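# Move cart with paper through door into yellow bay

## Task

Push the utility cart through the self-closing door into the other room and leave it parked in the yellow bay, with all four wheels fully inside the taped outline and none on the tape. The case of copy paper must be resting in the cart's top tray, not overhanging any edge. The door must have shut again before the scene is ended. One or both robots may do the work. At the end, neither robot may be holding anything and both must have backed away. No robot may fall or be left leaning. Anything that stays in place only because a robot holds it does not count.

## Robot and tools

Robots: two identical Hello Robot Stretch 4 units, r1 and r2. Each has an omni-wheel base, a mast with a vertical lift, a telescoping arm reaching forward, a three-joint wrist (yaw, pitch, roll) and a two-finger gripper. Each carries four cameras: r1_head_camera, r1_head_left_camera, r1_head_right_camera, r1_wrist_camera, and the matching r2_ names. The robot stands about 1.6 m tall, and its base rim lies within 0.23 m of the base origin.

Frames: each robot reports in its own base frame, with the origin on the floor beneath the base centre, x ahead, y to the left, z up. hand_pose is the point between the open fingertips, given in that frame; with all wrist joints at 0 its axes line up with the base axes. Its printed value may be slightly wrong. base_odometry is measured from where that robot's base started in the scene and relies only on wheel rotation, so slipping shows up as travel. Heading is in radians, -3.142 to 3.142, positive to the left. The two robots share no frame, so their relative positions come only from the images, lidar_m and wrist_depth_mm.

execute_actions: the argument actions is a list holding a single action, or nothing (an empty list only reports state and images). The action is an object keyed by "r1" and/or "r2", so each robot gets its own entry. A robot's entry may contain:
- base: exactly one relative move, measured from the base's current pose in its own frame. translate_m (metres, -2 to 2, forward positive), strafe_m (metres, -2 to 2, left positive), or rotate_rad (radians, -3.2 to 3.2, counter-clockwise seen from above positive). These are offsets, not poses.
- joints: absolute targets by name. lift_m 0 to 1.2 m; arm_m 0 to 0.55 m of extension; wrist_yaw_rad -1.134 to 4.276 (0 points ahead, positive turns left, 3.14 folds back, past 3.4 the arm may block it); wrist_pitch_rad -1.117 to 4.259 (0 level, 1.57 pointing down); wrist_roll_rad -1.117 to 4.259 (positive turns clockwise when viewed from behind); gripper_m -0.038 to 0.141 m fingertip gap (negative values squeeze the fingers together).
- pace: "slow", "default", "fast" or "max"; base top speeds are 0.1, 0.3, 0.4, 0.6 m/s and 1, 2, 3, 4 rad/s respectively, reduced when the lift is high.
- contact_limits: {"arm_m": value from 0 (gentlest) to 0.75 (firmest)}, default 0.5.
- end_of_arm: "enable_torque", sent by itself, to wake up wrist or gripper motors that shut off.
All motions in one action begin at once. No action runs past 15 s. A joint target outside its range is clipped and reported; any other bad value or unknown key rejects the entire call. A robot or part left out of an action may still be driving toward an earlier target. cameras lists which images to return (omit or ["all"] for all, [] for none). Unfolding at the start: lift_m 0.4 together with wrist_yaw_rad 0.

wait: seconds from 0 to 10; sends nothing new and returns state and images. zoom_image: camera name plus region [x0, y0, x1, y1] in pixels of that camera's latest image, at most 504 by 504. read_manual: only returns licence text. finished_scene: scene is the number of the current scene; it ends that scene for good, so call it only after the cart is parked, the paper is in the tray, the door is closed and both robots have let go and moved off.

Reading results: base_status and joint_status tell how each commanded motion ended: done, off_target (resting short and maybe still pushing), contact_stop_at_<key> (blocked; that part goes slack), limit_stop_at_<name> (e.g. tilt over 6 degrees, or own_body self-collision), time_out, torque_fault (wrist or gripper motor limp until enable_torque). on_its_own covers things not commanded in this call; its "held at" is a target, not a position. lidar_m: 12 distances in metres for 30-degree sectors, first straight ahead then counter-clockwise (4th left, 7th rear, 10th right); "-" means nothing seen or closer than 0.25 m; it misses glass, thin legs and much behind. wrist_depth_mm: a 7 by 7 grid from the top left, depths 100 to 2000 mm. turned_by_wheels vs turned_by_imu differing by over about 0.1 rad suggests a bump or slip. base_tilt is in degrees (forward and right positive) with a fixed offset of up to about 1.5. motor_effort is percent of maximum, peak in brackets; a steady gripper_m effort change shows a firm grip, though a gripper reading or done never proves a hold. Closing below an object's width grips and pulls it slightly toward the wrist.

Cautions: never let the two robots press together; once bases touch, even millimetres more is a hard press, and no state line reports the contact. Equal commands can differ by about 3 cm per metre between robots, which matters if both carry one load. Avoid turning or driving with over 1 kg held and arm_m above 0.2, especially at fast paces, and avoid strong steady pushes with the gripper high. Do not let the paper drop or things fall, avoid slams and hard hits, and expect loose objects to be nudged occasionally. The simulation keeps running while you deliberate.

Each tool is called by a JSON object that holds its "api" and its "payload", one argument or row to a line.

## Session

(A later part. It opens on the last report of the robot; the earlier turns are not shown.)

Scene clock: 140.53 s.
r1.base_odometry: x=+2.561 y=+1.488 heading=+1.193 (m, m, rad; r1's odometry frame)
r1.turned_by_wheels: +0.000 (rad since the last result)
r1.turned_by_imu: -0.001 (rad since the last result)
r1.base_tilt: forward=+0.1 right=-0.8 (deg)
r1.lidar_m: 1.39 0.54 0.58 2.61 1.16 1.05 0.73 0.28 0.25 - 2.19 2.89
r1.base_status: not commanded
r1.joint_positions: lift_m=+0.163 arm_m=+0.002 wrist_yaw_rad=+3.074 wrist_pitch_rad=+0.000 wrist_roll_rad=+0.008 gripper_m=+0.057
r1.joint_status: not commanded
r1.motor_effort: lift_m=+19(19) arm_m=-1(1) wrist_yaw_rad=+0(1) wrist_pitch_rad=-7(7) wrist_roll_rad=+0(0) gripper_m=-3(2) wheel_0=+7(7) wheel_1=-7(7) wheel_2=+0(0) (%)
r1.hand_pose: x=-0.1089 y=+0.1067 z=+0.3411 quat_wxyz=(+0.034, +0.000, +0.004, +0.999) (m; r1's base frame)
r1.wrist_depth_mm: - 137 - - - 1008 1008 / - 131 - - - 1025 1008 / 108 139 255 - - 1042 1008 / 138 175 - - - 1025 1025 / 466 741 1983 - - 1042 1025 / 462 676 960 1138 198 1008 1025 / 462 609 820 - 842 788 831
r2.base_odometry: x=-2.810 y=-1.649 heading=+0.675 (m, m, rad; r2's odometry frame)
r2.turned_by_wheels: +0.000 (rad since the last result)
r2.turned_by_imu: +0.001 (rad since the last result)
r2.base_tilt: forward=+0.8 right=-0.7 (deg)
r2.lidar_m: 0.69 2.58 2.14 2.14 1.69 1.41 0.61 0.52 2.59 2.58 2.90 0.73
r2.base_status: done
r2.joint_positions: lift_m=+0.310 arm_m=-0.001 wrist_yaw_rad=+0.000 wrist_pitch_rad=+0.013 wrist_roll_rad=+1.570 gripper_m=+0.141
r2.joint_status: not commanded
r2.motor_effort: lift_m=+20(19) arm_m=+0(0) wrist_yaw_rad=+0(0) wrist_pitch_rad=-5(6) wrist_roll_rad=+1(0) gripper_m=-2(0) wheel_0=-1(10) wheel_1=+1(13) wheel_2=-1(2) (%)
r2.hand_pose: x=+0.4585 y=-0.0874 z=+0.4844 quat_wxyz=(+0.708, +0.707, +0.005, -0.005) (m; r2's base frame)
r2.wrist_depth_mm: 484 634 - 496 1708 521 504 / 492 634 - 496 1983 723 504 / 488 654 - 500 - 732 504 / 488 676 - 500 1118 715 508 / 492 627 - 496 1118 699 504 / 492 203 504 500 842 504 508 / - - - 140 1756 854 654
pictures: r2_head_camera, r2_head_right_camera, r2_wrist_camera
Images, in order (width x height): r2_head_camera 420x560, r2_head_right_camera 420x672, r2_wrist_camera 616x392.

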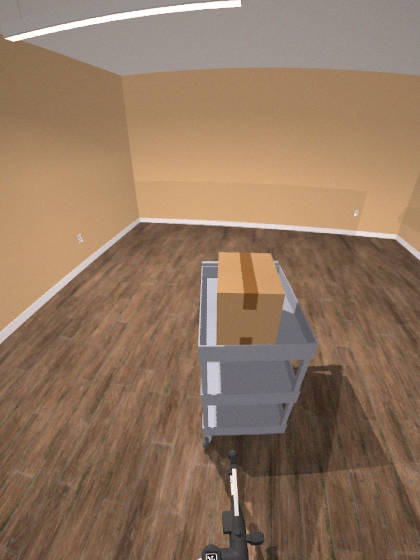

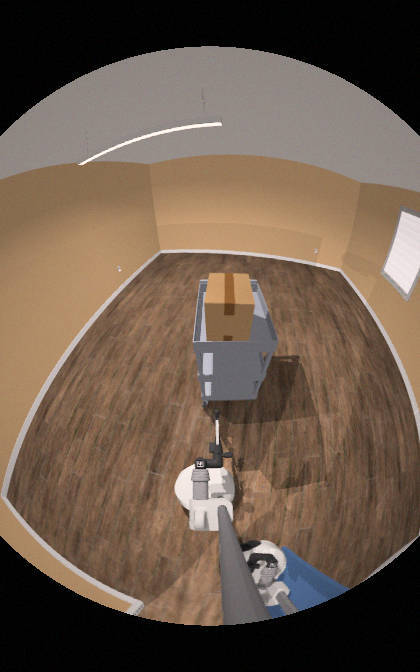

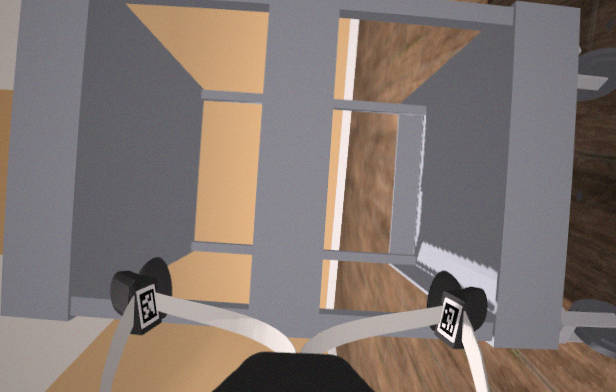

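{"api": "execute_actions", "payload": {
  "actions": [
    {"r2": {"base": {"translate_m": 0.31}}}
  ],
  "cameras": ["r2_wrist_camera"]
}}

{"api": "execute_actions", "payload": {
  "actions": [
    {"r2": {"joints": {"gripper_m": -0.03}}}
  ],
  "cameras": ["r2_wrist_camera"]
}}

Scene clock: 151.27 s.
r1.base_odometry: x=+2.561 y=+1.488 heading=+1.193 (m, m, rad; r1's odometry frame)
r1.turned_by_wheels: +0.000 (rad since the last result)
r1.turned_by_imu: -0.001 (rad since the last result)
r1.base_tilt: forward=+0.4 right=-0.9 (deg)
r1.lidar_m: 1.39 0.84 2.73 2.60 1.17 1.06 0.78 0.28 0.25 - 2.18 2.90
r1.base_status: not commanded
r1.joint_positions: lift_m=+0.163 arm_m=+0.002 wrist_yaw_rad=+3.074 wrist_pitch_rad=+0.000 wrist_roll_rad=+0.008 gripper_m=+0.057
r1.joint_status: not commanded
r1.motor_effort: lift_m=+19(19) arm_m=+0(0) wrist_yaw_rad=+0(1) wrist_pitch_rad=-6(6) wrist_roll_rad=+0(0) gripper_m=-1(5) wheel_0=+7(7) wheel_1=-7(7) wheel_2=+1(0) (%)
r1.hand_pose: x=-0.1089 y=+0.1067 z=+0.3411 quat_wxyz=(+0.034, +0.000, +0.004, +0.999) (m; r1's base frame)
r1.wrist_depth_mm: - 137 - - - 1008 1008 / - 131 - - - 1025 1025 / 108 139 253 - - 1025 1008 / 138 175 - - - 1042 1008 / 466 732 - - - 1025 1042 / 462 668 931 1160 198 1008 1025 / 462 615 820 - 842 788 820
r2.base_odometry: x=-2.568 y=-1.455 heading=+0.675 (m, m, rad; r2's odometry frame)
r2.turned_by_wheels: +0.000 (rad since the last result)
r2.turned_by_imu: +0.001 (rad since the last result)
r2.base_tilt: forward=+0.6 right=-0.7 (deg)
r2.lidar_m: 0.38 2.48 2.07 2.06 2.07 1.71 0.88 0.84 2.64 2.62 0.56 0.40
r2.base_status: done
r2.joint_positions: lift_m=+0.310 arm_m=-0.001 wrist_yaw_rad=-0.001 wrist_pitch_rad=+0.012 wrist_roll_rad=+1.570 gripper_m=+0.141
r2.joint_status: not commanded
r2.motor_effort: lift_m=+19(20) arm_m=+0(0) wrist_yaw_rad=+1(0) wrist_pitch_rad=-3(5) wrist_roll_rad=+2(2) gripper_m=-1(3) wheel_0=+0(5) wheel_1=+2(6) wheel_2=-1(10) (%)
r2.hand_pose: x=+0.4585 y=-0.0876 z=+0.4847 quat_wxyz=(+0.708, +0.707, +0.004, -0.005) (m; r2's base frame)
r2.wrist_depth_mm: 415 621 182 183 1576 691 521 / 424 634 182 183 778 741 512 / 433 647 183 183 1661 732 504 / 439 668 182 183 1576 723 504 / 445 627 182 183 809 707 496 / 462 198 182 183 222 530 484 / - - 182 141 1708 854 433
pictures: r2_wrist_camera
Images, in order (width x height): r2_wrist_camera 616x392.

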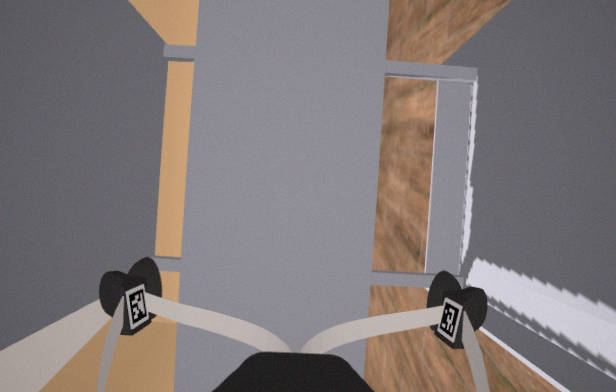

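Scene clock: 153.87 s.
r1.base_odometry: x=+2.561 y=+1.488 heading=+1.193 (m, m, rad; r1's odometry frame)
r1.turned_by_wheels: +0.000 (rad since the last result)
r1.turned_by_imu: +0.000 (rad since the last result)
r1.base_tilt: forward=+0.4 right=-0.8 (deg)
r1.lidar_m: 1.38 0.85 2.76 2.60 1.14 1.02 0.79 0.28 0.25 - 2.19 2.91
r1.base_status: not commanded
r1.joint_positions: lift_m=+0.163 arm_m=+0.002 wrist_yaw_rad=+3.074 wrist_pitch_rad=+0.000 wrist_roll_rad=+0.008 gripper_m=+0.057
r1.joint_status: not commanded
r1.motor_effort: lift_m=+19(19) arm_m=-1(0) wrist_yaw_rad=+0(1) wrist_pitch_rad=-5(8) wrist_roll_rad=+0(0) gripper_m=-2(3) wheel_0=+7(7) wheel_1=-7(7) wheel_2=+0(0) (%)
r1.hand_pose: x=-0.1089 y=+0.1067 z=+0.3411 quat_wxyz=(+0.034, +0.000, +0.004, +0.999) (m; r1's base frame)
r1.wrist_depth_mm: - 137 - - - 1025 1008 / - 131 - - - 1025 1008 / 108 139 253 - - 1042 1008 / 138 175 - - - 1042 1025 / 466 732 1983 - - 1042 1025 / 462 668 946 1160 198 991 1025 / 462 615 831 - 842 788 831
r2.base_odometry: x=-2.568 y=-1.455 heading=+0.675 (m, m, rad; r2's odometry frame)
r2.turned_by_wheels: +0.000 (rad since the last result)
r2.turned_by_imu: +0.001 (rad since the last result)
r2.base_tilt: forward=+0.7 right=-0.7 (deg)
r2.lidar_m: 0.35 2.50 2.09 2.06 2.06 1.69 0.85 0.82 2.66 2.64 0.53 0.38
r2.base_status: not commanded
r2.joint_positions: lift_m=+0.310 arm_m=-0.001 wrist_yaw_rad=+0.001 wrist_pitch_rad=+0.016 wrist_roll_rad=+1.571 gripper_m=-0.029
r2.joint_status: all done
r2.motor_effort: lift_m=+22(22) arm_m=+0(0) wrist_yaw_rad=-4(8) wrist_pitch_rad=-15(25) wrist_roll_rad=-1(1) gripper_m=-35(34) wheel_0=-3(3) wheel_1=+0(2) wheel_2=+3(3) (%)
r2.hand_pose: x=+0.4586 y=-0.0871 z=+0.4833 quat_wxyz=(+0.707, +0.707, +0.006, -0.005) (m; r2's base frame)
r2.wrist_depth_mm: 424 640 163 163 1537 683 504 / 433 654 163 163 759 732 504 / 439 621 163 163 1464 715 500 / 445 627 163 163 1537 699 492 / 452 647 163 163 1464 691 488 / 424 165 163 163 177 591 477 / 145 - 163 163 1366 160 427
pictures: r2_wrist_camera
Images, in order (width x height): r2_wrist_camera 616x392.

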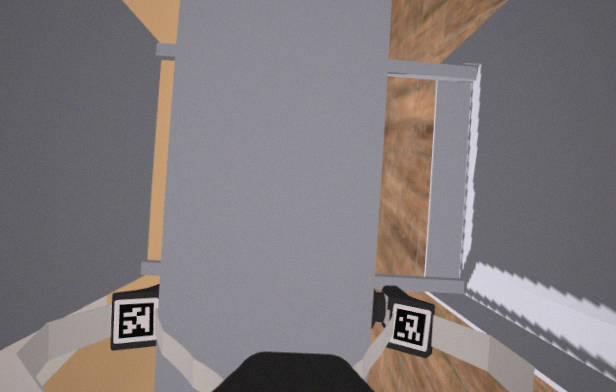

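{"api": "execute_actions", "payload": {
  "actions": [
    {"r2": {"base": {"strafe_m": 0.3}, "pace": "slow"}}
  ],
  "cameras": ["r2_head_camera"]
}}

{"api": "execute_actions", "payload": {
  "actions": [
    {"r2": {"base": {"translate_m": -0.4}}}
  ],
  "cameras": ["r2_head_camera", "r2_head_right_camera", "r1_head_left_camera"]
}}

Scene clock: 179.77 s.
r1.base_odometry: x=+2.561 y=+1.488 heading=+1.193 (m, m, rad; r1's odometry frame)
r1.turned_by_wheels: +0.000 (rad since the last result)
r1.turned_by_imu: -0.001 (rad since the last result)
r1.base_tilt: forward=+0.2 right=-0.9 (deg)
r1.lidar_m: 1.57 0.96 0.96 2.59 1.17 1.04 0.75 0.27 0.25 - 2.20 2.89
r1.base_status: not commanded
r1.joint_positions: lift_m=+0.163 arm_m=+0.002 wrist_yaw_rad=+3.074 wrist_pitch_rad=+0.000 wrist_roll_rad=+0.008 gripper_m=+0.057
r1.joint_status: not commanded
r1.motor_effort: lift_m=+19(19) arm_m=-1(1) wrist_yaw_rad=-1(0) wrist_pitch_rad=-7(6) wrist_roll_rad=+1(1) gripper_m=+0(4) wheel_0=+7(7) wheel_1=-7(7) wheel_2=+0(0) (%)
r1.hand_pose: x=-0.1089 y=+0.1067 z=+0.3411 quat_wxyz=(+0.034, +0.000, +0.004, +0.999) (m; r1's base frame)
r1.wrist_depth_mm: - 137 - - - 1025 991 / - 131 - - - 1025 1025 / 108 139 253 - - 1025 1025 / 138 174 - - - 1025 1025 / 466 732 1983 - - 1025 1042 / 466 676 946 1160 198 1008 1008 / 459 615 820 - 854 788 820
r2.base_odometry: x=-2.755 y=-1.221 heading=+0.674 (m, m, rad; r2's odometry frame)
r2.turned_by_wheels: -0.001 (rad since the last result)
r2.turned_by_imu: -0.002 (rad since the last result)
r2.base_tilt: forward=+0.4 right=-0.8 (deg)
r2.lidar_m: 0.38 2.14 1.79 1.76 1.98 1.64 1.64 0.97 2.95 2.93 0.35 0.34
r2.base_status: done
r2.joint_positions: lift_m=+0.310 arm_m=-0.001 wrist_yaw_rad=-0.010 wrist_pitch_rad=+0.012 wrist_roll_rad=+1.564 gripper_m=-0.029
r2.joint_status: not commanded
r2.on_its_own: wrist_yaw_rad is at rest, and its effort (+29) is outside its rest range (-13 to +13); wrist_roll_rad is at rest, and its effort (+17) is outside its rest range (-13 to +13)
r2.motor_effort: lift_m=+20(22) arm_m=+0(0) wrist_yaw_rad=+29(42) wrist_pitch_rad=-1(15) wrist_roll_rad=+17(17) gripper_m=-32(36) wheel_0=-8(15) wheel_1=+0(1) wheel_2=-3(4) (%)
r2.hand_pose: x=+0.4577 y=-0.0903 z=+0.4848 quat_wxyz=(+0.709, +0.705, +0.001, -0.008) (m; r2's base frame)
r2.wrist_depth_mm: 415 110 106 106 105 661 525 / 421 504 114 114 113 699 521 / 427 525 123 122 122 691 517 / 449 - 134 133 135 1025 504 / - - 146 145 150 1008 452 / - 169 160 159 175 931 707 / 145 - 170 169 1336 809 676
pictures: r2_head_camera
Images, in order (width x height): r2_head_camera 420x560.

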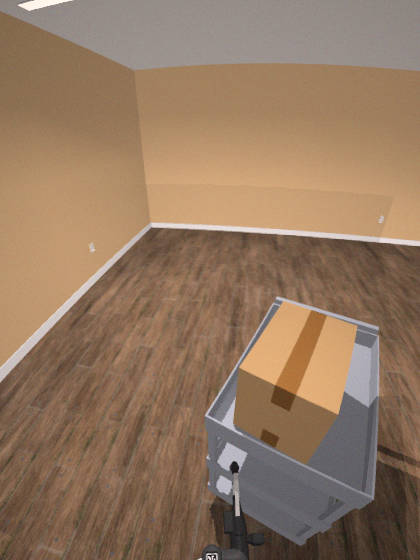

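Scene clock: 182.57 s.
r1.base_odometry: x=+2.561 y=+1.488 heading=+1.193 (m, m, rad; r1's odometry frame)
r1.turned_by_wheels: +0.000 (rad since the last result)
r1.turned_by_imu: +0.000 (rad since the last result)
r1.base_tilt: forward=+0.1 right=-0.8 (deg)
r1.lidar_m: 5.00 0.93 0.65 2.61 1.17 1.04 0.74 0.28 0.25 - 2.21 2.92
r1.base_status: not commanded
r1.joint_positions: lift_m=+0.163 arm_m=+0.002 wrist_yaw_rad=+3.074 wrist_pitch_rad=+0.000 wrist_roll_rad=+0.008 gripper_m=+0.057
r1.joint_status: not commanded
r1.motor_effort: lift_m=+19(19) arm_m=-1(0) wrist_yaw_rad=+0(0) wrist_pitch_rad=-7(7) wrist_roll_rad=+0(0) gripper_m=-4(2) wheel_0=+7(7) wheel_1=-7(7) wheel_2=+0(0) (%)
r1.hand_pose: x=-0.1089 y=+0.1067 z=+0.3411 quat_wxyz=(+0.034, +0.000, +0.004, +0.999) (m; r1's base frame)
r1.wrist_depth_mm: - 137 - - - 1008 1008 / - 131 - - - 1008 1008 / 108 139 254 - - 1025 1025 / 137 175 - - - 1042 1025 / 469 732 1983 - - 1025 1042 / 462 668 960 1160 198 1025 1025 / 459 615 831 - 842 778 820
r2.base_odometry: x=-3.067 y=-1.471 heading=+0.675 (m, m, rad; r2's odometry frame)
r2.turned_by_wheels: +0.001 (rad since the last result)
r2.turned_by_imu: +0.005 (rad since the last result)
r2.base_tilt: forward=+0.5 right=-0.7 (deg)
r2.lidar_m: 0.38 2.22 1.83 1.84 1.50 1.24 1.24 0.66 0.66 2.86 0.53 0.39
r2.base_status: done
r2.joint_positions: lift_m=+0.310 arm_m=-0.001 wrist_yaw_rad=+0.012 wrist_pitch_rad=+0.013 wrist_roll_rad=+1.577 gripper_m=-0.029
r2.joint_status: not commanded
r2.on_its_own: wrist_yaw_rad is at rest, and its effort (-37) is outside its rest range (-13 to +13); wrist_roll_rad is at rest, and its effort (-20) is outside its rest range (-13 to +13)
r2.motor_effort: lift_m=+20(20) arm_m=+0(0) wrist_yaw_rad=-37(38) wrist_pitch_rad=-8(13) wrist_roll_rad=-20(19) gripper_m=-33(35) wheel_0=+4(13) wheel_1=+1(7) wheel_2=+6(16) (%)
r2.hand_pose: x=+0.4596 y=-0.0838 z=+0.4843 quat_wxyz=(+0.705, +0.709, +0.009, +0.000) (m; r2's base frame)
r2.wrist_depth_mm: 421 627 158 159 732 707 512 / 427 640 160 160 1499 732 508 / 439 661 162 163 1464 723 512 / 442 627 164 166 1576 707 496 / 449 634 167 167 788 683 492 / 452 168 168 170 179 627 462 / - - 170 171 741 162 424
pictures: r1_head_left_camera, r2_head_camera, r2_head_right_camera
Images, in order (width x height): r1_head_left_camera 420x672, r2_head_camera 420x560, r2_head_right_camera 420x672.

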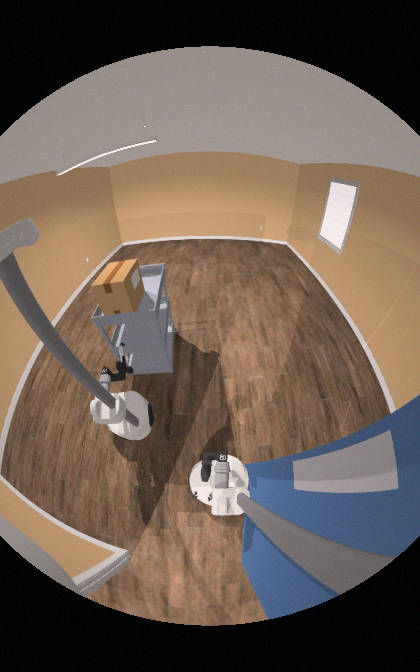

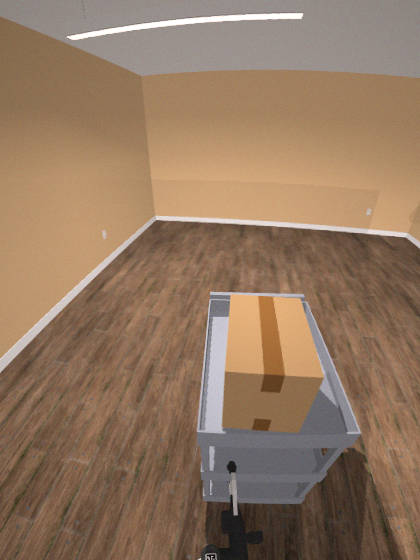

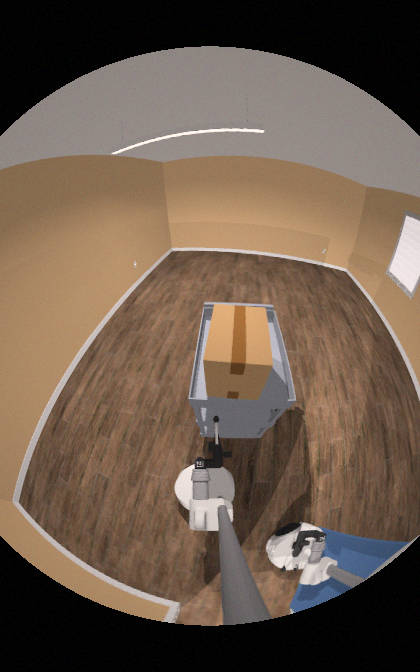

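{"api": "execute_actions", "payload": {
  "actions": [
    {"r2": {"base": {"rotate_rad": 0.24}, "pace": "slow"}}
  ],
  "cameras": []
}}

{"api": "execute_actions", "payload": {
  "actions": [
    {"r2": {"base": {"strafe_m": 0.18}, "pace": "slow"}}
  ],
  "cameras": ["r2_head_camera", "r2_head_right_camera", "r2_head_left_camera"]
}}

Scene clock: 206.03 s.
r1.base_odometry: x=+2.561 y=+1.488 heading=+1.193 (m, m, rad; r1's odometry frame)
r1.turned_by_wheels: +0.000 (rad since the last result)
r1.turned_by_imu: -0.001 (rad since the last result)
r1.base_tilt: forward=+0.4 right=-0.7 (deg)
r1.lidar_m: 4.99 0.97 0.65 2.60 1.17 1.04 0.79 0.25 0.25 - 2.19 2.92
r1.base_status: not commanded
r1.joint_positions: lift_m=+0.163 arm_m=+0.002 wrist_yaw_rad=+3.074 wrist_pitch_rad=+0.000 wrist_roll_rad=+0.008 gripper_m=+0.057
r1.joint_status: not commanded
r1.motor_effort: lift_m=+19(19) arm_m=-1(0) wrist_yaw_rad=+0(1) wrist_pitch_rad=-6(6) wrist_roll_rad=+0(0) gripper_m=-5(2) wheel_0=+7(7) wheel_1=-7(7) wheel_2=+0(0) (%)
r1.hand_pose: x=-0.1089 y=+0.1067 z=+0.3411 quat_wxyz=(+0.034, +0.000, +0.004, +0.999) (m; r1's base frame)
r1.wrist_depth_mm: - 137 - - - 1025 1025 / - 132 - - - 1042 1008 / 108 139 254 - - 1025 1008 / 137 175 - - - 1042 1042 / 466 732 1983 - - 1042 1025 / 462 668 946 1138 198 1008 1025 / 462 615 831 - 831 768 820
r2.base_odometry: x=-3.067 y=-1.471 heading=+0.915 (m, m, rad; r2's odometry frame)
r2.turned_by_wheels: +0.240 (rad since the last result)
r2.turned_by_imu: +0.240 (rad since the last result)
r2.base_tilt: forward=+0.6 right=-0.8 (deg)
r2.lidar_m: 0.38 1.97 1.84 1.88 1.35 1.23 1.39 0.65 0.79 2.92 0.39 0.36
r2.base_status: done
r2.joint_positions: lift_m=+0.310 arm_m=-0.001 wrist_yaw_rad=-0.002 wrist_pitch_rad=+0.010 wrist_roll_rad=+1.566 gripper_m=-0.029
r2.joint_status: not commanded
r2.motor_effort: lift_m=+18(20) arm_m=+0(0) wrist_yaw_rad=+7(78) wrist_pitch_rad=+2(7) wrist_roll_rad=+10(18) gripper_m=-27(30) wheel_0=+2(20) wheel_1=-3(7) wheel_2=-5(16) (%)
r2.hand_pose: x=+0.4584 y=-0.0881 z=+0.4853 quat_wxyz=(+0.709, +0.706, +0.003, -0.004) (m; r2's base frame)
r2.wrist_depth_mm: 413 496 112 112 111 668 525 / 418 512 120 119 119 707 521 / 427 559 128 127 129 723 517 / 439 - 137 136 138 668 508 / - - 147 147 151 1042 452 / - 168 160 160 176 917 699 / 145 - 168 167 1281 171 668
pictures: none
No camera images: the call's "cameras" was empty. Leave "cameras" out to get every camera's image.

Scene clock: 209.00 s.
r1.base_odometry: x=+2.561 y=+1.488 heading=+1.193 (m, m, rad; r1's odometry frame)
r1.turned_by_wheels: +0.000 (rad since the last result)
r1.turned_by_imu: +0.000 (rad since the last result)
r1.base_tilt: forward=+0.1 right=-0.8 (deg)
r1.lidar_m: 5.00 0.98 0.74 0.80 1.16 1.04 0.77 0.28 0.25 - 2.19 2.92
r1.base_status: not commanded
r1.joint_positions: lift_m=+0.163 arm_m=+0.002 wrist_yaw_rad=+3.074 wrist_pitch_rad=+0.000 wrist_roll_rad=+0.008 gripper_m=+0.057
r1.joint_status: not commanded
r1.motor_effort: lift_m=+19(19) arm_m=+0(1) wrist_yaw_rad=-1(1) wrist_pitch_rad=-7(6) wrist_roll_rad=+0(0) gripper_m=-5(4) wheel_0=+7(7) wheel_1=-7(7) wheel_2=+0(0) (%)
r1.hand_pose: x=-0.1089 y=+0.1067 z=+0.3411 quat_wxyz=(+0.034, +0.000, +0.004, +0.999) (m; r1's base frame)
r1.wrist_depth_mm: - 137 - - - 1008 1008 / - 131 - - - 1025 1025 / 108 139 254 - - 1008 1025 / 137 174 - - - 1025 1025 / 466 732 - - - 1025 1025 / 462 668 976 1138 198 1025 1042 / 462 609 820 - 854 788 831
r2.base_odometry: x=-3.209 y=-1.361 heading=+0.914 (m, m, rad; r2's odometry frame)
r2.turned_by_wheels: -0.001 (rad since the last result)
r2.turned_by_imu: -0.001 (rad since the last result)
r2.base_tilt: forward=+0.6 right=-0.7 (deg)
r2.lidar_m: 0.38 1.81 1.69 1.71 1.24 1.16 - 0.76 0.78 3.09 0.34 0.33
r2.base_status: done
r2.joint_positions: lift_m=+0.310 arm_m=-0.001 wrist_yaw_rad=-0.010 wrist_pitch_rad=+0.012 wrist_roll_rad=+1.563 gripper_m=-0.029
r2.joint_status: not commanded
r2.on_its_own: wrist_yaw_rad is at rest, and its effort (+28) is outside its rest range (-13 to +13); wrist_roll_rad is at rest, and its effort (+20) is outside its rest range (-13 to +13)
r2.motor_effort: lift_m=+18(18) arm_m=+0(0) wrist_yaw_rad=+28(43) wrist_pitch_rad=-1(3) wrist_roll_rad=+20(19) gripper_m=-32(33) wheel_0=-6(15) wheel_1=-2(0) wheel_2=-1(2) (%)
r2.hand_pose: x=+0.4577 y=-0.0903 z=+0.4850 quat_wxyz=(+0.710, +0.704, +0.001, -0.008) (m; r2's base frame)
r2.wrist_depth_mm: 413 - - - - 654 525 / 418 105 102 102 102 676 521 / 427 116 110 110 109 647 508 / - - 123 122 121 1042 466 / - - 138 137 140 1025 421 / - 168 158 157 174 917 707 / 144 236 174 171 243 244 661
pictures: r2_head_camera, r2_head_left_camera, r2_head_right_camera
Images, in order (width x height): r2_head_camera 420x560, r2_head_left_camera 420x672, r2_head_right_camera 420x672.

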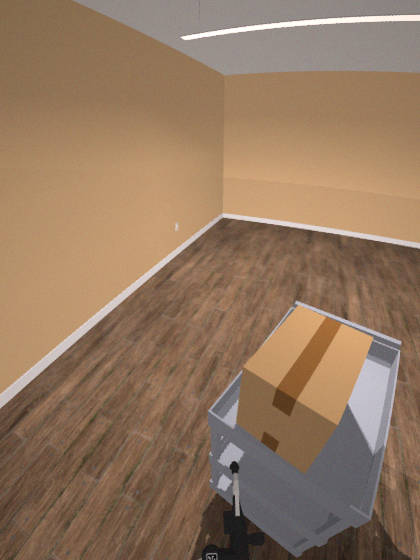

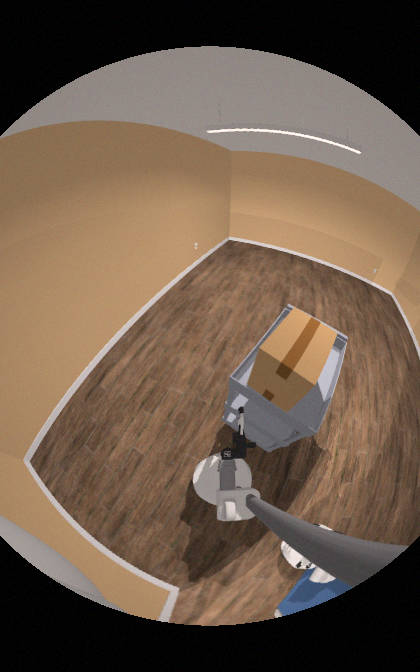

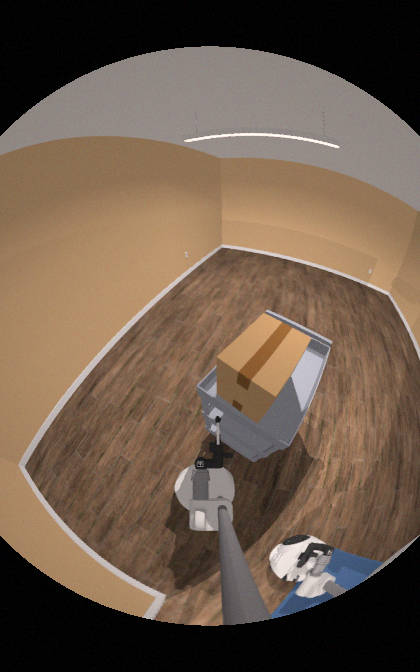

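{"api": "execute_actions", "payload": {
  "actions": [
    {"r2": {"base": {"translate_m": -0.45}}}
  ],
  "cameras": ["r2_head_camera", "r2_head_right_camera", "r2_head_left_camera"]
}}

Scene clock: 215.47 s.
r1.base_odometry: x=+2.561 y=+1.488 heading=+1.193 (m, m, rad; r1's odometry frame)
r1.turned_by_wheels: +0.000 (rad since the last result)
r1.turned_by_imu: -0.001 (rad since the last result)
r1.base_tilt: forward=+0.3 right=-0.9 (deg)
r1.lidar_m: 5.00 0.71 0.69 0.50 0.56 1.05 0.78 0.28 0.25 - 2.20 2.92
r1.base_status: not commanded
r1.joint_positions: lift_m=+0.163 arm_m=+0.002 wrist_yaw_rad=+3.074 wrist_pitch_rad=+0.000 wrist_roll_rad=+0.008 gripper_m=+0.057
r1.joint_status: not commanded
r1.motor_effort: lift_m=+19(19) arm_m=+0(1) wrist_yaw_rad=-1(1) wrist_pitch_rad=-7(6) wrist_roll_rad=+0(0) gripper_m=-1(3) wheel_0=+7(7) wheel_1=-7(6) wheel_2=+0(0) (%)
r1.hand_pose: x=-0.1089 y=+0.1067 z=+0.3411 quat_wxyz=(+0.034, +0.000, +0.004, +0.999) (m; r1's base frame)
r1.wrist_depth_mm: - 137 - - - 1008 1008 / - 132 - - - 1008 976 / 108 139 253 - - 1008 1025 / 138 175 - - - 1042 1008 / 466 723 1983 - - 1025 1042 / 466 668 946 1160 198 1025 1025 / 459 609 831 - 842 788 831
r2.base_odometry: x=-3.484 y=-1.717 heading=+0.914 (m, m, rad; r2's odometry frame)
r2.turned_by_wheels: +0.001 (rad since the last result)
r2.turned_by_imu: +0.006 (rad since the last result)
r2.base_tilt: forward=+0.6 right=-0.8 (deg)
r2.lidar_m: 0.38 2.02 1.88 1.18 0.83 0.73 3.78 0.94 0.50 0.52 0.54 0.40
r2.base_status: done
r2.joint_positions: lift_m=+0.310 arm_m=-0.001 wrist_yaw_rad=+0.009 wrist_pitch_rad=+0.014 wrist_roll_rad=+1.576 gripper_m=-0.029
r2.joint_status: not commanded
r2.on_its_own: wrist_yaw_rad is at rest, and its effort (-28) is outside its rest range (-13 to +13); wrist_roll_rad is at rest, and its effort (-18) is outside its rest range (-13 to +13)
r2.motor_effort: lift_m=+18(18) arm_m=+0(0) wrist_yaw_rad=-28(38) wrist_pitch_rad=-7(10) wrist_roll_rad=-18(19) gripper_m=-31(35) wheel_0=+4(11) wheel_1=+1(8) wheel_2=+1(16) (%)
r2.hand_pose: x=+0.4593 y=-0.0848 z=+0.4844 quat_wxyz=(+0.705, +0.709, +0.008, -0.002) (m; r2's base frame)
r2.wrist_depth_mm: 421 627 162 163 741 699 508 / 427 634 164 165 1499 732 512 / 439 654 166 167 1499 732 500 / 445 676 167 168 1576 715 496 / 449 741 169 170 809 699 496 / 449 169 171 172 179 627 466 / - - 173 173 1308 162 421
pictures: r2_head_camera, r2_head_left_camera, r2_head_right_camera
Images, in order (width x height): r2_head_camera 420x560, r2_head_left_camera 420x672, r2_head_right_camera 420x672.

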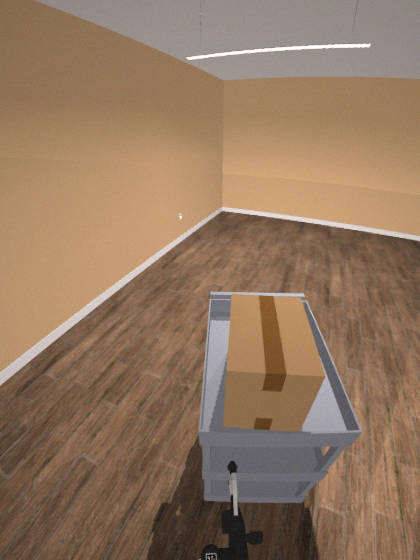

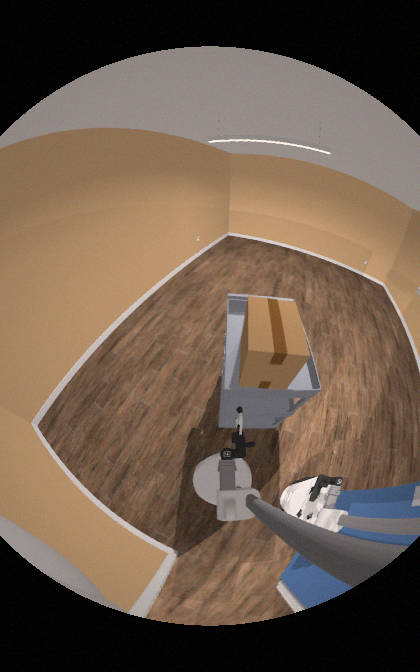

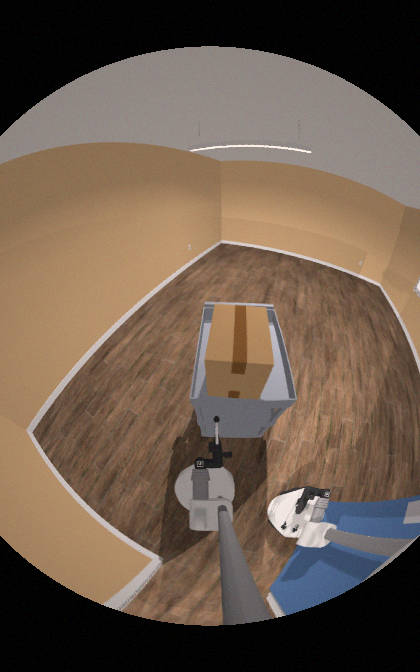

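{"api": "execute_actions", "payload": {
  "actions": [
    {"r2": {"base": {"translate_m": -0.3}, "joints": {"wrist_yaw_rad": 0.1}}}
  ],
  "cameras": ["r2_head_camera", "r2_head_right_camera", "r2_head_left_camera"]
}}

Scene clock: 225.77 s.
r1.base_odometry: x=+2.561 y=+1.488 heading=+1.193 (m, m, rad; r1's odometry frame)
r1.turned_by_wheels: +0.000 (rad since the last result)
r1.turned_by_imu: -0.001 (rad since the last result)
r1.base_tilt: forward=+0.0 right=-0.7 (deg)
r1.lidar_m: 5.00 3.83 0.53 0.48 0.43 0.52 0.76 0.27 0.25 - 2.20 2.93
r1.base_status: not commanded
r1.joint_positions: lift_m=+0.163 arm_m=+0.002 wrist_yaw_rad=+3.074 wrist_pitch_rad=+0.000 wrist_roll_rad=+0.008 gripper_m=+0.057
r1.joint_status: not commanded
r1.motor_effort: lift_m=+19(19) arm_m=+0(0) wrist_yaw_rad=+0(1) wrist_pitch_rad=-6(7) wrist_roll_rad=+0(1) gripper_m=-4(4) wheel_0=+7(7) wheel_1=-7(7) wheel_2=+0(0) (%)
r1.hand_pose: x=-0.1089 y=+0.1067 z=+0.3411 quat_wxyz=(+0.034, +0.000, +0.004, +0.999) (m; r1's base frame)
r1.wrist_depth_mm: - 137 - - - 504 424 / - 132 - - - 580 442 / 108 139 254 - - 1025 469 / 138 174 - - - 1042 469 / 466 741 1983 - - 1008 466 / 462 661 946 1138 199 591 466 / 455 609 831 - 842 442 392
r2.base_odometry: x=-3.667 y=-1.955 heading=+0.915 (m, m, rad; r2's odometry frame)
r2.turned_by_wheels: +0.001 (rad since the last result)
r2.turned_by_imu: +0.005 (rad since the last result)
r2.base_tilt: forward=+0.7 right=-0.6 (deg)
r2.lidar_m: 0.36 2.15 2.01 0.78 0.49 0.51 3.52 0.79 0.50 0.41 0.50 0.45
r2.base_status: done
r2.joint_positions: lift_m=+0.310 arm_m=-0.001 wrist_yaw_rad=+0.112 wrist_pitch_rad=+0.012 wrist_roll_rad=+1.576 gripper_m=-0.029
r2.joint_status: all done
r2.on_its_own: wrist_yaw_rad is at rest, and its effort (-35) is outside its rest range (-13 to +13); wrist_roll_rad is at rest, and its effort (-17) is outside its rest range (-13 to +13)
r2.motor_effort: lift_m=+18(18) arm_m=+0(1) wrist_yaw_rad=-35(43) wrist_pitch_rad=-1(9) wrist_roll_rad=-17(18) gripper_m=-31(36) wheel_0=+4(17) wheel_1=+0(6) wheel_2=+4(20) (%)
r2.hand_pose: x=+0.4665 y=-0.0546 z=+0.4849 quat_wxyz=(+0.704, +0.708, +0.044, +0.035) (m; r2's base frame)
r2.wrist_depth_mm: 418 - 200 200 1708 1098 488 / 424 627 195 195 1661 668 512 / 433 647 189 189 820 732 504 / 439 661 183 183 1618 715 496 / 449 683 179 180 1537 707 496 / 427 170 174 175 178 654 488 / 272 - 168 171 176 170 469
pictures: r2_head_camera, r2_head_left_camera, r2_head_right_camera
Images, in order (width x height): r2_head_camera 420x560, r2_head_left_camera 420x672, r2_head_right_camera 420x672.

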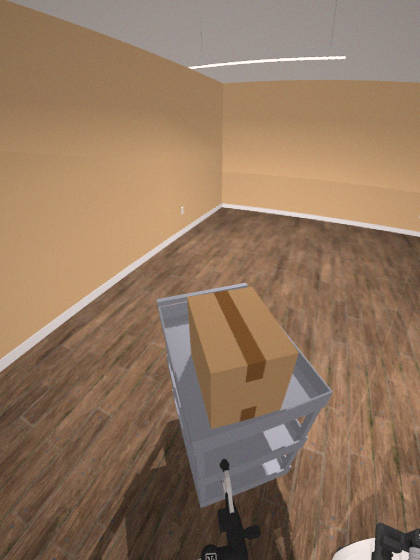

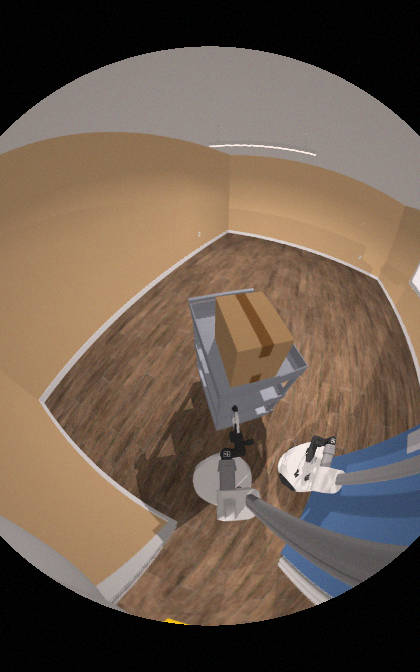

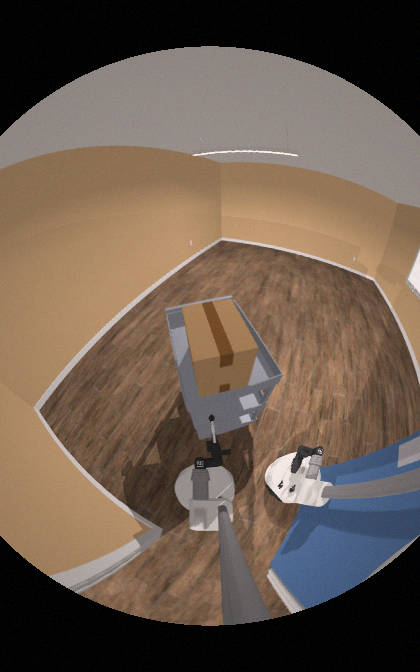

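{"api": "execute_actions", "payload": {
  "actions": [
    {"r2": {"base": {"translate_m": -0.25}, "pace": "slow"}}
  ],
  "cameras": ["r2_head_camera", "r2_head_right_camera", "r2_head_left_camera"]
}}

Scene clock: 240.57 s.
r1.base_odometry: x=+2.561 y=+1.488 heading=+1.193 (m, m, rad; r1's odometry frame)
r1.turned_by_wheels: +0.000 (rad since the last result)
r1.turned_by_imu: -0.001 (rad since the last result)
r1.base_tilt: forward=+0.0 right=-0.9 (deg)
r1.lidar_m: 5.00 3.83 0.41 0.43 0.47 0.48 0.76 0.27 0.25 - 2.20 2.91
r1.base_status: not commanded
r1.joint_positions: lift_m=+0.163 arm_m=+0.002 wrist_yaw_rad=+3.074 wrist_pitch_rad=+0.000 wrist_roll_rad=+0.008 gripper_m=+0.057
r1.joint_status: not commanded
r1.motor_effort: lift_m=+19(19) arm_m=+0(0) wrist_yaw_rad=+0(1) wrist_pitch_rad=-7(6) wrist_roll_rad=+0(1) gripper_m=-5(4) wheel_0=+7(7) wheel_1=-7(7) wheel_2=+0(0) (%)
r1.hand_pose: x=-0.1089 y=+0.1067 z=+0.3411 quat_wxyz=(+0.034, +0.000, +0.004, +0.999) (m; r1's base frame)
r1.wrist_depth_mm: - 137 - - - 1008 1008 / - 132 - - 640 647 525 / 108 139 253 - 741 1042 1008 / 137 175 - - - 1025 1008 / 466 732 - - 715 1025 1025 / 466 668 960 1138 198 530 530 / 462 621 820 - 559 477 477
r2.base_odometry: x=-3.819 y=-2.153 heading=+0.916 (m, m, rad; r2's odometry frame)
r2.turned_by_wheels: +0.001 (rad since the last result)
r2.turned_by_imu: +0.006 (rad since the last result)
r2.base_tilt: forward=+0.5 right=-0.7 (deg)
r2.lidar_m: 0.35 0.64 1.52 0.42 0.32 3.18 3.30 0.66 0.62 0.48 0.43 0.45
r2.base_status: done
r2.joint_positions: lift_m=+0.310 arm_m=-0.001 wrist_yaw_rad=+0.116 wrist_pitch_rad=+0.011 wrist_roll_rad=+1.577 gripper_m=-0.029
r2.joint_status: not commanded
r2.on_its_own: wrist_yaw_rad is at rest, and its effort (-48) is outside its rest range (-13 to +13); wrist_roll_rad is at rest, and its effort (-19) is outside its rest range (-13 to +13)
r2.motor_effort: lift_m=+18(18) arm_m=+0(0) wrist_yaw_rad=-48(48) wrist_pitch_rad=+1(3) wrist_roll_rad=-19(20) gripper_m=-33(37) wheel_0=+6(7) wheel_1=+0(1) wheel_2=+10(12) (%)
r2.hand_pose: x=+0.4668 y=-0.0533 z=+0.4852 quat_wxyz=(+0.704, +0.708, +0.045, +0.037) (m; r2's base frame)
r2.wrist_depth_mm: 418 - - 242 1983 1098 455 / 421 - 229 224 1921 1098 496 / 433 647 211 211 1661 683 508 / 439 661 196 198 854 723 508 / 445 676 185 186 1576 715 500 / 424 169 175 176 181 654 484 / 268 640 162 169 175 170 473
pictures: r2_head_camera, r2_head_left_camera, r2_head_right_camera
Images, in order (width x height): r2_head_camera 420x560, r2_head_left_camera 420x672, r2_head_right_camera 420x672.

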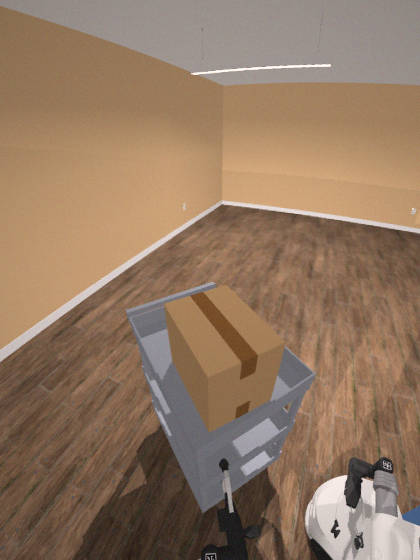

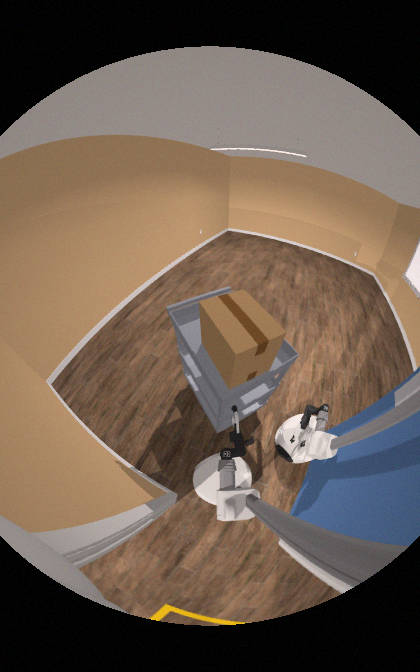

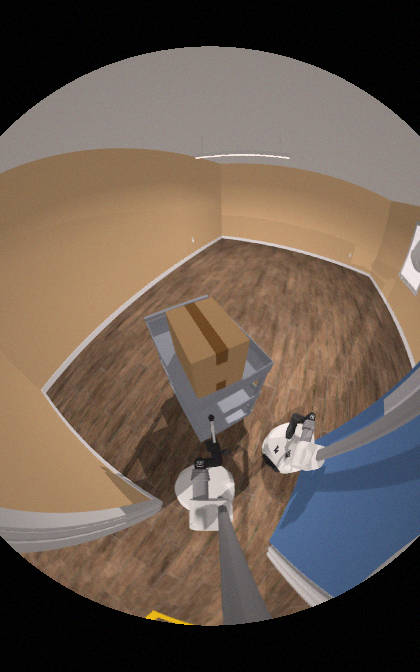

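{"api": "execute_actions", "payload": {
  "actions": [
    {"r2": {"joints": {"wrist_yaw_rad": 0.2}}}
  ],
  "cameras": []
}}

{"api": "execute_actions", "payload": {
  "actions": [
    {"r2": {"joints": {"wrist_yaw_rad": 0.3}}}
  ],
  "cameras": []
}}

{"api": "execute_actions", "payload": {
  "actions": [
    {"r2": {"joints": {"wrist_yaw_rad": 0.4}}}
  ],
  "cameras": ["r2_head_camera"]
}}

Scene clock: 259.13 s.
r1.base_odometry: x=+2.561 y=+1.488 heading=+1.193 (m, m, rad; r1's odometry frame)
r1.turned_by_wheels: +0.000 (rad since the last result)
r1.turned_by_imu: +0.000 (rad since the last result)
r1.base_tilt: forward=+0.2 right=-0.7 (deg)
r1.lidar_m: 5.01 3.86 0.41 0.44 0.49 0.48 0.75 0.27 0.25 - 2.20 2.93
r1.base_status: not commanded
r1.joint_positions: lift_m=+0.163 arm_m=+0.002 wrist_yaw_rad=+3.074 wrist_pitch_rad=+0.000 wrist_roll_rad=+0.008 gripper_m=+0.057
r1.joint_status: not commanded
r1.motor_effort: lift_m=+19(19) arm_m=+0(1) wrist_yaw_rad=+0(1) wrist_pitch_rad=-7(6) wrist_roll_rad=+0(0) gripper_m=-2(0) wheel_0=+7(7) wheel_1=-7(7) wheel_2=+0(0) (%)
r1.hand_pose: x=-0.1089 y=+0.1067 z=+0.3411 quat_wxyz=(+0.034, +0.000, +0.004, +0.999) (m; r1's base frame)
r1.wrist_depth_mm: - 137 - - - 1008 1008 / - 131 - - 647 654 525 / 108 139 252 - - 1008 1025 / 137 174 - - - 1042 1008 / 466 732 1983 - 723 1025 1025 / 462 668 960 1160 198 535 530 / 459 615 820 - 559 477 477
r2.base_odometry: x=-3.819 y=-2.153 heading=+0.914 (m, m, rad; r2's odometry frame)
r2.turned_by_wheels: -0.002 (rad since the last result)
r2.turned_by_imu: -0.001 (rad since the last result)
r2.base_tilt: forward=+0.5 right=-0.7 (deg)
r2.lidar_m: 0.35 0.61 1.55 0.43 0.33 3.19 3.28 0.68 0.62 0.48 0.46 0.46
r2.base_status: not commanded
r2.joint_positions: lift_m=+0.310 arm_m=-0.001 wrist_yaw_rad=+0.192 wrist_pitch_rad=+0.009 wrist_roll_rad=+1.573 gripper_m=-0.029
r2.joint_status: all done
r2.on_its_own: wrist_yaw_rad is at rest, and its effort (+23) is outside its rest range (-13 to +13)
r2.motor_effort: lift_m=+18(18) arm_m=+0(0) wrist_yaw_rad=+23(43) wrist_pitch_rad=+6(5) wrist_roll_rad=-8(19) gripper_m=-26(33) wheel_0=-5(6) wheel_1=+0(0) wheel_2=-6(11) (%)
r2.hand_pose: x=+0.4700 y=-0.0307 z=+0.4856 quat_wxyz=(+0.703, +0.704, +0.071, +0.064) (m; r2's base frame)
r2.wrist_depth_mm: 413 - - 223 1808 1118 469 / 418 683 215 212 1708 1098 512 / 427 640 202 201 1537 699 512 / 436 654 190 191 866 723 508 / 442 661 182 183 1618 715 500 / 421 170 173 175 179 647 492 / 146 640 163 169 176 166 462
pictures: none
No camera images: the call's "cameras" was empty. Leave "cameras" out to get every camera's image.

Scene clock: 259.90 s.
r1.base_odometry: x=+2.561 y=+1.488 heading=+1.193 (m, m, rad; r1's odometry frame)
r1.turned_by_wheels: +0.000 (rad since the last result)
r1.turned_by_imu: +0.000 (rad since the last result)
r1.base_tilt: forward=+0.1 right=-0.8 (deg)
r1.lidar_m: 4.99 3.84 0.42 0.43 0.46 0.48 0.78 0.28 0.25 - 2.19 2.89
r1.base_status: not commanded
r1.joint_positions: lift_m=+0.163 arm_m=+0.002 wrist_yaw_rad=+3.074 wrist_pitch_rad=+0.000 wrist_roll_rad=+0.008 gripper_m=+0.057
r1.joint_status: not commanded
r1.motor_effort: lift_m=+19(18) arm_m=-1(1) wrist_yaw_rad=-1(0) wrist_pitch_rad=-6(6) wrist_roll_rad=+0(0) gripper_m=-5(4) wheel_0=+7(7) wheel_1=-7(7) wheel_2=+0(0) (%)
r1.hand_pose: x=-0.1089 y=+0.1067 z=+0.3411 quat_wxyz=(+0.034, +0.000, +0.004, +0.999) (m; r1's base frame)
r1.wrist_depth_mm: - 137 - - - 1008 1008 / - 131 - - 640 654 530 / 108 139 254 - - 1042 1025 / 137 174 - - - 1025 1025 / 466 741 - - 715 1042 1025 / 466 668 960 1160 199 539 530 / 459 603 820 - 559 477 473
r2.base_odometry: x=-3.819 y=-2.153 heading=+0.915 (m, m, rad; r2's odometry frame)
r2.turned_by_wheels: +0.001 (rad since the last result)
r2.turned_by_imu: +0.001 (rad since the last result)
r2.base_tilt: forward=+0.6 right=-0.7 (deg)
r2.lidar_m: 0.34 0.52 1.54 0.41 0.35 3.19 3.29 0.67 0.62 0.49 0.45 0.48
r2.base_status: not commanded
r2.joint_positions: lift_m=+0.310 arm_m=-0.001 wrist_yaw_rad=+0.294 wrist_pitch_rad=+0.009 wrist_roll_rad=+1.565 gripper_m=-0.029
r2.joint_status: all done
r2.on_its_own: wrist_yaw_rad is at rest, and its effort (+17) is outside its rest range (-13 to +13)
r2.motor_effort: lift_m=+17(18) arm_m=+0(0) wrist_yaw_rad=+17(78) wrist_pitch_rad=+5(7) wrist_roll_rad=+13(13) gripper_m=-27(30) wheel_0=+0(11) wheel_1=+0(0) wheel_2=-2(10) (%)
r2.hand_pose: x=+0.4715 y=-0.0001 z=+0.4857 quat_wxyz=(+0.702, +0.697, +0.107, +0.101) (m; r2's base frame)
r2.wrist_depth_mm: 410 - 197 196 1618 1138 488 / 413 615 190 190 1576 699 525 / 424 640 185 185 820 750 517 / 433 654 179 181 820 732 504 / 442 676 175 177 1576 715 504 / 430 172 171 171 178 647 492 / 392 - 164 168 741 500 459
pictures: none
No camera images: the call's "cameras" was empty. Leave "cameras" out to get every camera's image.

Scene clock: 260.57 s.
r1.base_odometry: x=+2.561 y=+1.488 heading=+1.193 (m, m, rad; r1's odometry frame)
r1.turned_by_wheels: +0.000 (rad since the last result)
r1.turned_by_imu: +0.000 (rad since the last result)
r1.base_tilt: forward=+0.3 right=-0.8 (deg)
r1.lidar_m: 5.01 3.84 0.42 0.43 0.48 0.50 0.78 0.29 0.25 - 2.21 2.93
r1.base_status: not commanded
r1.joint_positions: lift_m=+0.163 arm_m=+0.002 wrist_yaw_rad=+3.074 wrist_pitch_rad=+0.000 wrist_roll_rad=+0.008 gripper_m=+0.057
r1.joint_status: not commanded
r1.motor_effort: lift_m=+19(19) arm_m=-1(1) wrist_yaw_rad=+0(1) wrist_pitch_rad=-7(6) wrist_roll_rad=+0(0) gripper_m=-5(2) wheel_0=+7(7) wheel_1=-7(7) wheel_2=+0(0) (%)
r1.hand_pose: x=-0.1089 y=+0.1067 z=+0.3411 quat_wxyz=(+0.034, +0.000, +0.004, +0.999) (m; r1's base frame)
r1.wrist_depth_mm: - 137 - - - 1025 1008 / - 131 - - 647 647 530 / 108 139 254 - - 1042 1008 / 137 174 - - - 1025 1025 / 466 732 - - 715 1008 1025 / 462 661 960 1160 198 530 530 / 459 615 831 - 559 473 473
r2.base_odometry: x=-3.819 y=-2.153 heading=+0.915 (m, m, rad; r2's odometry frame)
r2.turned_by_wheels: +0.000 (rad since the last result)
r2.turned_by_imu: +0.000 (rad since the last result)
r2.base_tilt: forward=+0.5 right=-0.7 (deg)
r2.lidar_m: 0.35 0.36 1.54 0.42 0.31 3.18 3.31 0.68 0.62 0.49 0.47 0.47
r2.base_status: not commanded
r2.joint_positions: lift_m=+0.310 arm_m=-0.001 wrist_yaw_rad=+0.398 wrist_pitch_rad=+0.010 wrist_roll_rad=+1.567 gripper_m=-0.029
r2.joint_status: all done
r2.motor_effort: lift_m=+17(17) arm_m=-1(0) wrist_yaw_rad=+5(83) wrist_pitch_rad=+5(6) wrist_roll_rad=+9(13) gripper_m=-27(28) wheel_0=+1(11) wheel_1=+1(1) wheel_2=-4(9) (%)
r2.hand_pose: x=+0.4699 y=+0.0313 z=+0.4856 quat_wxyz=(+0.695, +0.691, +0.143, +0.137) (m; r2's base frame)
r2.wrist_depth_mm: 407 609 171 172 173 1118 530 / 418 621 170 171 172 741 521 / 427 640 171 170 1537 759 512 / 433 647 169 169 1430 732 508 / 442 661 168 169 778 715 500 / 430 171 167 168 178 597 492 / - - 166 167 176 169 439
pictures: r2_head_camera
Images, in order (width x height): r2_head_camera 420x560.

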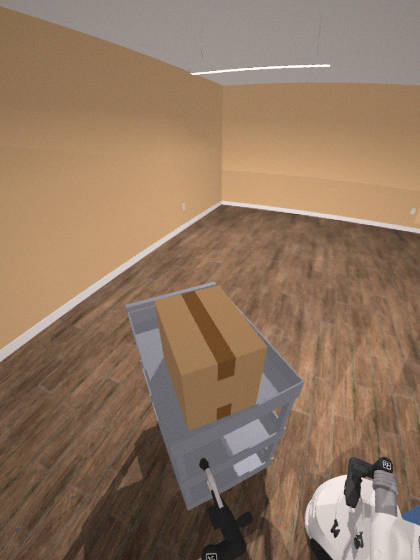

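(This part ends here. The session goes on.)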